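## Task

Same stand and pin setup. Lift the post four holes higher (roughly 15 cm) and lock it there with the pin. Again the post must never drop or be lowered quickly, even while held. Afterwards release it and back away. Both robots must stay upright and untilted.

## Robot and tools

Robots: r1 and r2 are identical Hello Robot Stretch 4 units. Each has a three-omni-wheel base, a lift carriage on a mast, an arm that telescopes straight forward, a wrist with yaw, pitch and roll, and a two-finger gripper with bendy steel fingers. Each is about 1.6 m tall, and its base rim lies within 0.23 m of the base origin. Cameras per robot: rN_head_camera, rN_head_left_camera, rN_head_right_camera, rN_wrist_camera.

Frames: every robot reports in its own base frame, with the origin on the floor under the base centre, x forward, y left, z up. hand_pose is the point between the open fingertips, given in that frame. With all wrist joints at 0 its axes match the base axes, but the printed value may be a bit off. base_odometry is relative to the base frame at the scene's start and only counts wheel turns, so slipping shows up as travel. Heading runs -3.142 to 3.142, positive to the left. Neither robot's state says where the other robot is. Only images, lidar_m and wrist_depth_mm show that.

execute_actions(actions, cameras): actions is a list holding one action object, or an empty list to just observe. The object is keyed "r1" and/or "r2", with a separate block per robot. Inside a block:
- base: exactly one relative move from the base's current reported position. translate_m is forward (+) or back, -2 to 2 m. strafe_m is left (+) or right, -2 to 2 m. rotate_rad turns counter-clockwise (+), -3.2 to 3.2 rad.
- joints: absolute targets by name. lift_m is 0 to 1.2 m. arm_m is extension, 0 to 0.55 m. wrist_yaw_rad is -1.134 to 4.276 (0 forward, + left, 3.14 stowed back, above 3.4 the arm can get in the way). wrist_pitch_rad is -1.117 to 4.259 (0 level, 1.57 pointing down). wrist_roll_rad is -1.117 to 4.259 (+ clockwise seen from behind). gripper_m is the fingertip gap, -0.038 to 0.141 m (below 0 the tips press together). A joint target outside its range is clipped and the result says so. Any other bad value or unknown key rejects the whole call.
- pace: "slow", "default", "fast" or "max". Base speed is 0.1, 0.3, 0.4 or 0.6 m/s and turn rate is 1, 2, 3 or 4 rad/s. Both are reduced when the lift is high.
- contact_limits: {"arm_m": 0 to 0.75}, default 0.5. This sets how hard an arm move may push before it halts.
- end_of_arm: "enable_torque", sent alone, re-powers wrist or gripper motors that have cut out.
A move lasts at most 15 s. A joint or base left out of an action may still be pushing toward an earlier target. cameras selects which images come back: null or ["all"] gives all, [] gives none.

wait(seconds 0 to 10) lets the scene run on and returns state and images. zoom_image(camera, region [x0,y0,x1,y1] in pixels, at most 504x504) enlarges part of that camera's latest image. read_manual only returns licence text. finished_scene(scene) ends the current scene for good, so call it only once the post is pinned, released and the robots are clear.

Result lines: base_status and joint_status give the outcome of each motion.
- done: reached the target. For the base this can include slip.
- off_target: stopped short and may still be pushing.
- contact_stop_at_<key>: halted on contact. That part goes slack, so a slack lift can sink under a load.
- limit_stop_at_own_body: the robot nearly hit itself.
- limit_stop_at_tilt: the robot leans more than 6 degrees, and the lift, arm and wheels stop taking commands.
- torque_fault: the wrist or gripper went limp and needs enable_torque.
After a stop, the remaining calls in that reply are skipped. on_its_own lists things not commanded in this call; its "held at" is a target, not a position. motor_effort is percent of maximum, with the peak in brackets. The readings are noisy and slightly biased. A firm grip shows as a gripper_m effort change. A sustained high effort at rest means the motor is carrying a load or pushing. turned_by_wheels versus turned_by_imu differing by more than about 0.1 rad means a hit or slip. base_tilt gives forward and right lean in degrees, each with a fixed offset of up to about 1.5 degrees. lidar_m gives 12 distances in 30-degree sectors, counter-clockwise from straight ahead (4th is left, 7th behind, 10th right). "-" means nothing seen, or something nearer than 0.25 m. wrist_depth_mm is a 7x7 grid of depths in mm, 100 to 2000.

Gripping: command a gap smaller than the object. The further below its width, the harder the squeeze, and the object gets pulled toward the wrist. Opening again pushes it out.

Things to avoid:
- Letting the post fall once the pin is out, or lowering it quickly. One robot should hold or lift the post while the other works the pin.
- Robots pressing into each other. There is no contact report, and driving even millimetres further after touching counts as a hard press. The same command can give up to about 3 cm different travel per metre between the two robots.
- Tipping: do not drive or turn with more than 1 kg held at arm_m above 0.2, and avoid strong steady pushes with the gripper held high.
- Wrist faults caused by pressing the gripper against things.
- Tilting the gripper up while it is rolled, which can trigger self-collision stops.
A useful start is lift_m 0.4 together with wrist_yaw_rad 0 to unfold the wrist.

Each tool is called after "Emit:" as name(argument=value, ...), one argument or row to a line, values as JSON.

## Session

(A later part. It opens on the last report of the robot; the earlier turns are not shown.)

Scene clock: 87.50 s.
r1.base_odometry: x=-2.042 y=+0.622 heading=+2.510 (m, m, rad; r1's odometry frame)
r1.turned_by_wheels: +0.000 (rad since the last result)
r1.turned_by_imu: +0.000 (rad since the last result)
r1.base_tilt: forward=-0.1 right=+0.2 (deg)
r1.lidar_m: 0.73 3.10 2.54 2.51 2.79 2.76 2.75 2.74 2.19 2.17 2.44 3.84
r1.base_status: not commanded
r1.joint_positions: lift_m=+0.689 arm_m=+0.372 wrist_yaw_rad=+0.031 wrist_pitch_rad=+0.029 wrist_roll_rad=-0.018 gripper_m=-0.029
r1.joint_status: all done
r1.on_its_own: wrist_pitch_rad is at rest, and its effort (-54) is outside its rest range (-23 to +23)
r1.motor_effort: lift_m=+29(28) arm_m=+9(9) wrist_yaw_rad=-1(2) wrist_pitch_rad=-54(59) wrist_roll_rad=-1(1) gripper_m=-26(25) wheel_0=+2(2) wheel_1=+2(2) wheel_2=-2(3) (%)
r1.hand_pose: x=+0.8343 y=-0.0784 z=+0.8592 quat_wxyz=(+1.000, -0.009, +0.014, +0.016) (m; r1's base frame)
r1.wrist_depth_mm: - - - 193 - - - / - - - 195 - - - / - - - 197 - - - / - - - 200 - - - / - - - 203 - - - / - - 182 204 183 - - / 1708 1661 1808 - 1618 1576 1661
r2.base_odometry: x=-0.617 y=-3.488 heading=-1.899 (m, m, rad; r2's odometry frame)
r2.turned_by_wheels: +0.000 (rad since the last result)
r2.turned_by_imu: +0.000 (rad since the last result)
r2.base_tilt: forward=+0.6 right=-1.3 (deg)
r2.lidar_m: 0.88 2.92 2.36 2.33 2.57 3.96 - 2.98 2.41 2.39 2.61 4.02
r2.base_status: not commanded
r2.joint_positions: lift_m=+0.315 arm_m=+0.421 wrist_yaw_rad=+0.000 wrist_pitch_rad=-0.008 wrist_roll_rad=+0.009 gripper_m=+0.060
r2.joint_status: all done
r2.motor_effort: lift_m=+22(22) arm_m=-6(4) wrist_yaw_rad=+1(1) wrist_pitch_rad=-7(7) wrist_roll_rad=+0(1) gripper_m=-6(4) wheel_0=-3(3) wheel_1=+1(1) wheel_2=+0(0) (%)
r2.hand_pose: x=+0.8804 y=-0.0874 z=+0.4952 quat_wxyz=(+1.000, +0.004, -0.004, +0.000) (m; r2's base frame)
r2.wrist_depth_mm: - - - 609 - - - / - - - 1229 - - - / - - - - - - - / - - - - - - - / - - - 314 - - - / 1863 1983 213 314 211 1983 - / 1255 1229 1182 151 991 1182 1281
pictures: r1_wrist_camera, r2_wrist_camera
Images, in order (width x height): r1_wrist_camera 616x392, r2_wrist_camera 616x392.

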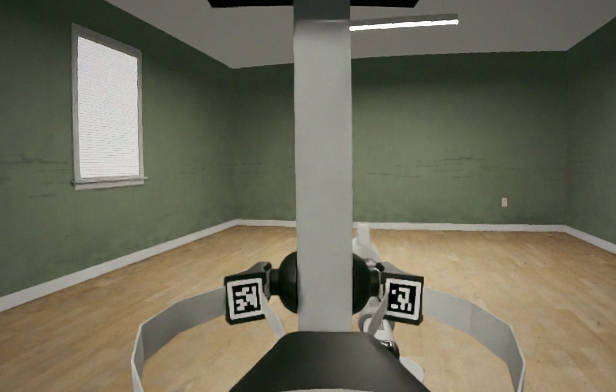

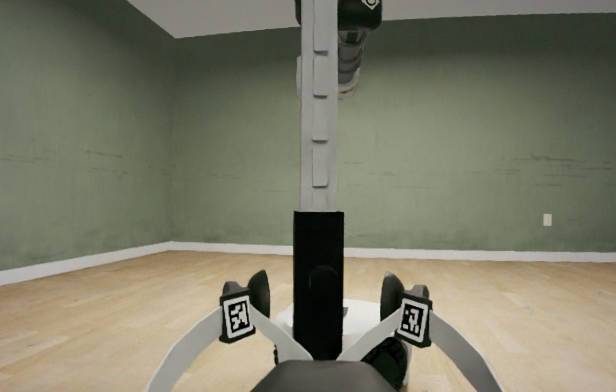

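Could be mere pin friction; go a little higher.

Emit:
execute_actions(
  actions=[
    {"r1":{"joints":{"lift_m":0.693},"pace":"slow"}},
  ],
  cameras=["r2_wrist_camera"],
)

Emit:
execute_actions(
  actions=[
    {"r1":{"joints":{"lift_m":0.682},"pace":"slow"}},
  ],
  cameras=["r2_wrist_camera"],
)

Scene clock: 94.00 s.
r1.base_odometry: x=-2.042 y=+0.622 heading=+2.510 (m, m, rad; r1's odometry frame)
r1.turned_by_wheels: +0.000 (rad since the last result)
r1.turned_by_imu: +0.000 (rad since the last result)
r1.base_tilt: forward=-0.2 right=+0.3 (deg)
r1.lidar_m: 0.73 3.13 2.53 2.52 2.81 2.77 2.74 2.73 2.21 2.15 2.45 3.85
r1.base_status: not commanded
r1.joint_positions: lift_m=+0.692 arm_m=+0.372 wrist_yaw_rad=+0.031 wrist_pitch_rad=+0.028 wrist_roll_rad=-0.018 gripper_m=-0.029
r1.joint_status: all done
r1.on_its_own: wrist_pitch_rad is at rest, and its effort (-51) is outside its rest range (-23 to +23)
r1.motor_effort: lift_m=+29(30) arm_m=+9(9) wrist_yaw_rad=-2(1) wrist_pitch_rad=-51(58) wrist_roll_rad=-1(1) gripper_m=-27(28) wheel_0=+2(2) wheel_1=+2(2) wheel_2=-2(2) (%)
r1.hand_pose: x=+0.8343 y=-0.0784 z=+0.8624 quat_wxyz=(+1.000, -0.009, +0.014, +0.016) (m; r1's base frame)
r1.wrist_depth_mm: - - - 193 - - - / - - - 196 - - - / - - - 198 - - - / - - - 200 - - - / - - - 202 - - - / - - 182 204 183 - - / 1708 1661 1756 - 1708 1618 1661
r2.base_odometry: x=-0.617 y=-3.488 heading=-1.899 (m, m, rad; r2's odometry frame)
r2.turned_by_wheels: +0.000 (rad since the last result)
r2.turned_by_imu: +0.000 (rad since the last result)
r2.base_tilt: forward=+0.6 right=-1.2 (deg)
r2.lidar_m: 0.90 2.91 2.36 2.34 2.58 3.96 - 2.98 2.40 2.38 2.61 4.04
r2.base_status: not commanded
r2.joint_positions: lift_m=+0.315 arm_m=+0.421 wrist_yaw_rad=+0.000 wrist_pitch_rad=-0.008 wrist_roll_rad=+0.009 gripper_m=+0.060
r2.joint_status: not commanded
r2.motor_effort: lift_m=+22(22) arm_m=-6(6) wrist_yaw_rad=+3(0) wrist_pitch_rad=-6(6) wrist_roll_rad=-1(1) gripper_m=-5(5) wheel_0=-3(3) wheel_1=+1(1) wheel_2=+0(0) (%)
r2.hand_pose: x=+0.8804 y=-0.0874 z=+0.4952 quat_wxyz=(+1.000, +0.004, -0.004, +0.000) (m; r2's base frame)
r2.wrist_depth_mm: - - - 609 - - - / - - - 1205 - - - / - - - - - - - / - - - - - - - / - - - 314 - - - / 1863 1983 213 314 211 1921 1921 / 1255 1281 1205 151 991 1205 1281
pictures: r2_wrist_camera
Images, in order (width x height): r2_wrist_camera 616x392.

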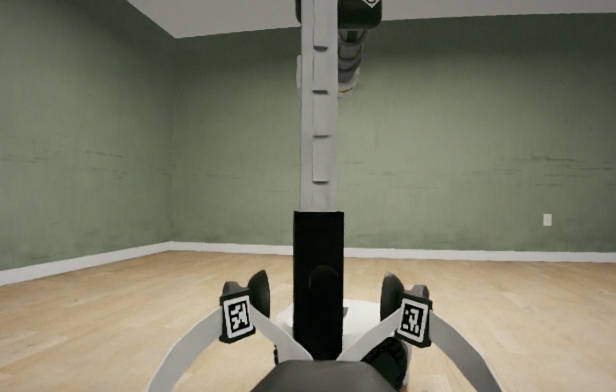

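Scene clock: 94.77 s.
r1.base_odometry: x=-2.042 y=+0.622 heading=+2.510 (m, m, rad; r1's odometry frame)
r1.turned_by_wheels: +0.000 (rad since the last result)
r1.turned_by_imu: +0.000 (rad since the last result)
r1.base_tilt: forward=-0.3 right=+0.2 (deg)
r1.lidar_m: 0.72 3.10 2.54 2.51 2.80 2.78 2.75 2.73 2.20 2.15 2.44 3.86
r1.base_status: not commanded
r1.joint_positions: lift_m=+0.682 arm_m=+0.372 wrist_yaw_rad=+0.030 wrist_pitch_rad=+0.016 wrist_roll_rad=-0.018 gripper_m=-0.029
r1.joint_status: all done
r1.motor_effort: lift_m=+19(29) arm_m=+9(9) wrist_yaw_rad=+2(1) wrist_pitch_rad=-16(50) wrist_roll_rad=-1(1) gripper_m=-25(23) wheel_0=+2(2) wheel_1=+2(2) wheel_2=-2(2) (%)
r1.hand_pose: x=+0.8343 y=-0.0788 z=+0.8557 quat_wxyz=(+1.000, -0.009, +0.008, +0.015) (m; r1's base frame)
r1.wrist_depth_mm: - - - 196 - - - / - - - 197 - - - / - - - 199 - - - / - - - 202 - - - / - - - 202 - - - / - - 182 204 182 - - / 1756 1756 1863 - 1661 1661 1708
r2.base_odometry: x=-0.617 y=-3.488 heading=-1.899 (m, m, rad; r2's odometry frame)
r2.turned_by_wheels: +0.000 (rad since the last result)
r2.turned_by_imu: +0.000 (rad since the last result)
r2.base_tilt: forward=+0.4 right=-1.1 (deg)
r2.lidar_m: 0.87 2.88 2.36 2.34 2.59 3.95 - 2.97 2.40 2.39 2.61 4.03
r2.base_status: not commanded
r2.joint_positions: lift_m=+0.315 arm_m=+0.421 wrist_yaw_rad=+0.000 wrist_pitch_rad=-0.008 wrist_roll_rad=+0.009 gripper_m=+0.060
r2.joint_status: not commanded
r2.motor_effort: lift_m=+21(22) arm_m=-6(6) wrist_yaw_rad=+3(1) wrist_pitch_rad=-5(6) wrist_roll_rad=-1(0) gripper_m=-3(3) wheel_0=-3(3) wheel_1=+1(1) wheel_2=+0(0) (%)
r2.hand_pose: x=+0.8804 y=-0.0874 z=+0.4952 quat_wxyz=(+1.000, +0.004, -0.004, +0.000) (m; r2's base frame)
r2.wrist_depth_mm: - - - 603 - - - / - - - 1205 - - - / - - - - - - - / - - - - - - - / - - - 315 - - - / 1863 1921 214 314 211 1983 1983 / 1255 1281 1182 151 991 1182 1308
pictures: r2_wrist_camera
Images, in order (width x height): r2_wrist_camera 616x392.

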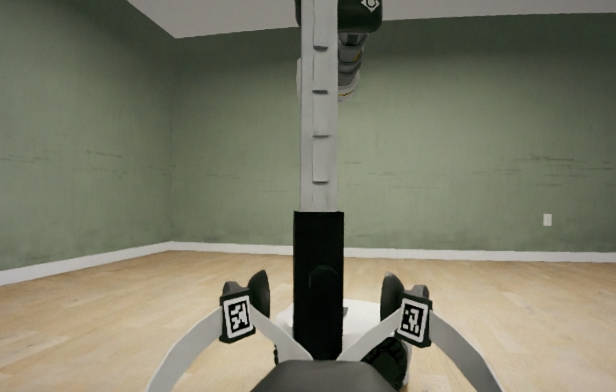

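Probably not yet in the hole.

Emit:
execute_actions(
  actions=[
    {"r1":{"joints":{"lift_m":0.697},"pace":"slow"}},
  ],
  cameras=["r2_wrist_camera"],
)

Emit:
execute_actions(
  actions=[
    {"r1":{"joints":{"lift_m":0.68},"pace":"slow"}},
  ],
  cameras=["r2_wrist_camera"],
)

Scene clock: 101.67 s.
r1.base_odometry: x=-2.042 y=+0.622 heading=+2.510 (m, m, rad; r1's odometry frame)
r1.turned_by_wheels: +0.000 (rad since the last result)
r1.turned_by_imu: +0.000 (rad since the last result)
r1.base_tilt: forward=-0.2 right=+0.2 (deg)
r1.lidar_m: 0.70 3.12 2.54 2.51 2.78 2.79 2.74 2.74 2.21 2.17 2.47 3.85
r1.base_status: not commanded
r1.joint_positions: lift_m=+0.696 arm_m=+0.372 wrist_yaw_rad=+0.030 wrist_pitch_rad=+0.026 wrist_roll_rad=-0.018 gripper_m=-0.029
r1.joint_status: all done
r1.on_its_own: wrist_pitch_rad is at rest, and its effort (-44) is outside its rest range (-23 to +23)
r1.motor_effort: lift_m=+28(30) arm_m=+9(9) wrist_yaw_rad=+1(2) wrist_pitch_rad=-44(60) wrist_roll_rad=-1(1) gripper_m=-22(25) wheel_0=+2(2) wheel_1=+2(2) wheel_2=-2(2) (%)
r1.hand_pose: x=+0.8343 y=-0.0787 z=+0.8670 quat_wxyz=(+1.000, -0.009, +0.013, +0.015) (m; r1's base frame)
r1.wrist_depth_mm: - - - 193 - - - / - - - 195 - - - / - - - 198 - - - / - - - 201 - - - / - - - 202 - - - / - - 182 204 187 - - / 1756 1708 1808 - 1661 1576 1661
r2.base_odometry: x=-0.617 y=-3.488 heading=-1.899 (m, m, rad; r2's odometry frame)
r2.turned_by_wheels: +0.000 (rad since the last result)
r2.turned_by_imu: +0.000 (rad since the last result)
r2.base_tilt: forward=+0.5 right=-1.1 (deg)
r2.lidar_m: 0.90 2.88 2.35 2.34 2.61 3.93 - 3.00 2.42 2.37 2.61 4.03
r2.base_status: not commanded
r2.joint_positions: lift_m=+0.315 arm_m=+0.421 wrist_yaw_rad=+0.000 wrist_pitch_rad=-0.008 wrist_roll_rad=+0.009 gripper_m=+0.060
r2.joint_status: not commanded
r2.motor_effort: lift_m=+22(22) arm_m=-6(6) wrist_yaw_rad=+2(0) wrist_pitch_rad=-6(7) wrist_roll_rad=-1(0) gripper_m=-4(3) wheel_0=-2(3) wheel_1=+1(1) wheel_2=+0(0) (%)
r2.hand_pose: x=+0.8804 y=-0.0874 z=+0.4952 quat_wxyz=(+1.000, +0.004, -0.004, +0.000) (m; r2's base frame)
r2.wrist_depth_mm: - - - 615 - - - / - - - 1229 - - - / - - - - - - - / - - - - - - - / - - - 314 - - - / 1921 1983 213 312 211 - 1983 / 1229 1255 1205 151 1008 1182 1336
pictures: r2_wrist_camera
Images, in order (width x height): r2_wrist_camera 616x392.

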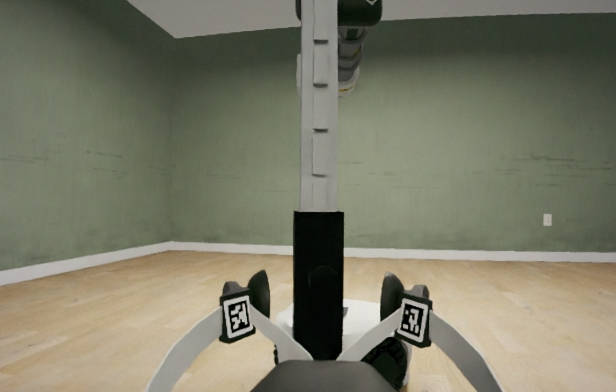

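Scene clock: 102.53 s.
r1.base_odometry: x=-2.042 y=+0.622 heading=+2.510 (m, m, rad; r1's odometry frame)
r1.turned_by_wheels: +0.000 (rad since the last result)
r1.turned_by_imu: +0.000 (rad since the last result)
r1.base_tilt: forward=-0.2 right=+0.3 (deg)
r1.lidar_m: 0.73 3.11 2.53 2.50 2.79 2.77 2.76 2.75 2.20 2.15 2.46 3.86
r1.base_status: not commanded
r1.joint_positions: lift_m=+0.680 arm_m=+0.372 wrist_yaw_rad=+0.029 wrist_pitch_rad=+0.009 wrist_roll_rad=-0.018 gripper_m=-0.029
r1.joint_status: all done
r1.motor_effort: lift_m=+16(27) arm_m=+8(9) wrist_yaw_rad=+5(5) wrist_pitch_rad=+3(46) wrist_roll_rad=-1(1) gripper_m=-24(24) wheel_0=+2(2) wheel_1=+2(2) wheel_2=-2(2) (%)
r1.hand_pose: x=+0.8342 y=-0.0791 z=+0.8558 quat_wxyz=(+1.000, -0.009, +0.005, +0.014) (m; r1's base frame)
r1.wrist_depth_mm: - - - 197 - - - / - - - 198 - - - / - - - 200 - - - / - - - 202 - - - / - - - 202 - - - / - - 182 204 182 - - / 1808 1808 1921 - 1808 1661 1808
r2.base_odometry: x=-0.617 y=-3.488 heading=-1.899 (m, m, rad; r2's odometry frame)
r2.turned_by_wheels: +0.000 (rad since the last result)
r2.turned_by_imu: +0.000 (rad since the last result)
r2.base_tilt: forward=+0.4 right=-1.1 (deg)
r2.lidar_m: 0.88 2.91 2.36 2.33 2.57 3.96 - 2.96 2.40 2.38 2.62 4.01
r2.base_status: not commanded
r2.joint_positions: lift_m=+0.315 arm_m=+0.421 wrist_yaw_rad=+0.000 wrist_pitch_rad=-0.008 wrist_roll_rad=+0.009 gripper_m=+0.060
r2.joint_status: not commanded
r2.motor_effort: lift_m=+21(22) arm_m=-6(6) wrist_yaw_rad=+1(1) wrist_pitch_rad=-6(6) wrist_roll_rad=+0(1) gripper_m=-2(2) wheel_0=-3(3) wheel_1=+1(1) wheel_2=+0(0) (%)
r2.hand_pose: x=+0.8804 y=-0.0874 z=+0.4952 quat_wxyz=(+1.000, +0.004, -0.004, +0.000) (m; r2's base frame)
r2.wrist_depth_mm: - - - 609 - - - / - - - 1182 - - - / - - - - - - - / - - - - - - - / - - - 312 - - - / 1921 1921 214 314 211 1921 1921 / 1281 1255 1182 151 1025 1182 1281
pictures: r2_wrist_camera
Images, in order (width x height): r2_wrist_camera 616x392.

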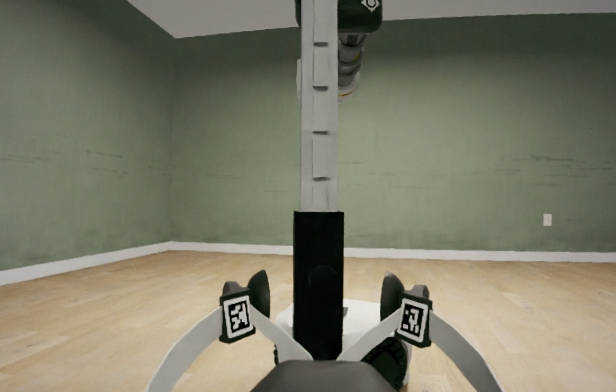

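Locked.

Emit:
execute_actions(
  actions=[
    {"r1":{"joints":{"gripper_m":0.08,"arm_m":0.364}},"r2":{"joints":{"arm_m":0.1},"pace":"fast"}},
  ],
  cameras=[],
)

Emit:
execute_actions(
  actions=[
    {"r1":{"base":{"translate_m":-0.35},"joints":{"arm_m":0.005},"pace":"fast"},"r2":{"base":{"translate_m":-0.2},"joints":{"arm_m":0.005}}},
  ],
  cameras=["r2_wrist_camera"],
)

Emit:
finished_scene(
  scene=2,
)

Scene clock: 109.97 s.
r1.base_odometry: x=-2.042 y=+0.622 heading=+2.510 (m, m, rad; r1's odometry frame)
r1.turned_by_wheels: +0.000 (rad since the last result)
r1.turned_by_imu: +0.000 (rad since the last result)
r1.base_tilt: forward=-0.2 right=+0.3 (deg)
r1.lidar_m: 0.72 3.10 2.53 2.51 2.78 2.75 2.74 2.73 2.22 2.16 2.45 3.86
r1.base_status: not commanded
r1.joint_positions: lift_m=+0.680 arm_m=+0.365 wrist_yaw_rad=+0.030 wrist_pitch_rad=+0.012 wrist_roll_rad=-0.018 gripper_m=+0.080
r1.joint_status: all done
r1.motor_effort: lift_m=+17(17) arm_m=-5(15) wrist_yaw_rad=+1(14) wrist_pitch_rad=-5(6) wrist_roll_rad=-1(1) gripper_m=-1(32) wheel_0=+2(3) wheel_1=+2(2) wheel_2=-2(5) (%)
r1.hand_pose: x=+0.8267 y=-0.0786 z=+0.8549 quat_wxyz=(+1.000, -0.009, +0.006, +0.015) (m; r1's base frame)
r1.wrist_depth_mm: - - - 204 - - - / - - - 205 - - - / - - - 206 - - - / - - - 208 - - - / - - - 211 - - - / - - 216 211 976 - - / 1756 1708 1808 - 1863 1661 1756
r2.base_odometry: x=-0.617 y=-3.488 heading=-1.899 (m, m, rad; r2's odometry frame)
r2.turned_by_wheels: +0.000 (rad since the last result)
r2.turned_by_imu: +0.001 (rad since the last result)
r2.base_tilt: forward=+0.5 right=-1.3 (deg)
r2.lidar_m: 0.89 2.91 2.35 2.33 2.55 3.93 - 2.97 2.40 2.38 2.60 4.03
r2.base_status: not commanded
r2.joint_positions: lift_m=+0.315 arm_m=+0.101 wrist_yaw_rad=+0.000 wrist_pitch_rad=-0.008 wrist_roll_rad=+0.009 gripper_m=+0.060
r2.joint_status: all done
r2.motor_effort: lift_m=+22(22) arm_m=-6(4) wrist_yaw_rad=+2(0) wrist_pitch_rad=-7(7) wrist_roll_rad=-1(0) gripper_m=-4(2) wheel_0=-2(2) wheel_1=+1(1) wheel_2=+0(0) (%)
r2.hand_pose: x=+0.5604 y=-0.0875 z=+0.4951 quat_wxyz=(+1.000, +0.004, -0.004, +0.000) (m; r2's base frame)
r2.wrist_depth_mm: - - - - - - - / - - - 1499 - - - / - - - - - - - / - - - - - - - / - - - - - - - / 1921 1983 213 1308 211 1983 1983 / 1255 1255 1205 152 1281 1205 1308
pictures: none
No camera images: the call's "cameras" was empty. Leave "cameras" out to get every camera's image.

Scene clock: 112.23 s.
r1.base_odometry: x=-1.759 y=+0.415 heading=+2.510 (m, m, rad; r1's odometry frame)
r1.turned_by_wheels: +0.000 (rad since the last result)
r1.turned_by_imu: +0.001 (rad since the last result)
r1.base_tilt: forward=-0.2 right=+0.2 (deg)
r1.lidar_m: 1.07 3.19 2.60 2.58 2.87 2.43 2.40 2.67 2.17 2.11 2.39 3.77
r1.base_status: done
r1.joint_positions: lift_m=+0.680 arm_m=+0.006 wrist_yaw_rad=+0.030 wrist_pitch_rad=+0.012 wrist_roll_rad=-0.018 gripper_m=+0.080
r1.joint_status: all done
r1.motor_effort: lift_m=+18(18) arm_m=-8(9) wrist_yaw_rad=+2(0) wrist_pitch_rad=-6(7) wrist_roll_rad=-1(1) gripper_m=+2(3) wheel_0=+0(4) wheel_1=+0(5) wheel_2=-1(12) (%)
r1.hand_pose: x=+0.4683 y=-0.0788 z=+0.8548 quat_wxyz=(+1.000, -0.009, +0.006, +0.015) (m; r1's base frame)
r1.wrist_depth_mm: - - - - - - - / - - - - - - - / - - - - - - - / - - - - - - - / - - - - - - - / - - 217 - 1921 - - / 1808 1708 1921 - 1808 1708 1756
r2.base_odometry: x=-0.552 y=-3.298 heading=-1.899 (m, m, rad; r2's odometry frame)
r2.turned_by_wheels: +0.000 (rad since the last result)
r2.turned_by_imu: +0.001 (rad since the last result)
r2.base_tilt: forward=+0.5 right=-1.2 (deg)
r2.lidar_m: 1.07 2.93 2.38 2.36 2.60 4.02 4.00 2.92 2.39 2.36 2.59 3.98
r2.base_status: done
r2.joint_positions: lift_m=+0.315 arm_m=+0.006 wrist_yaw_rad=+0.000 wrist_pitch_rad=-0.008 wrist_roll_rad=+0.009 gripper_m=+0.060
r2.joint_status: all done
r2.motor_effort: lift_m=+22(22) arm_m=-5(5) wrist_yaw_rad=+1(1) wrist_pitch_rad=-7(7) wrist_roll_rad=+0(0) gripper_m=-4(5) wheel_0=-2(6) wheel_1=-3(6) wheel_2=+2(11) (%)
r2.hand_pose: x=+0.4654 y=-0.0874 z=+0.4951 quat_wxyz=(+1.000, +0.004, -0.004, +0.000) (m; r2's base frame)
r2.wrist_depth_mm: - - - - - - - / - - - - - - - / - - - - - - - / - - - - - - - / - - - - - - - / 1921 1863 214 1863 212 - 1983 / 1255 1255 1229 151 1308 1205 1336
pictures: r2_wrist_camera
Images, in order (width x height): r2_wrist_camera 616x392.

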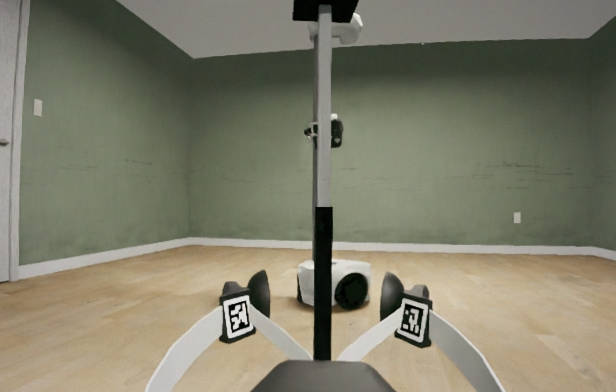

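The scene is finished: the task was done.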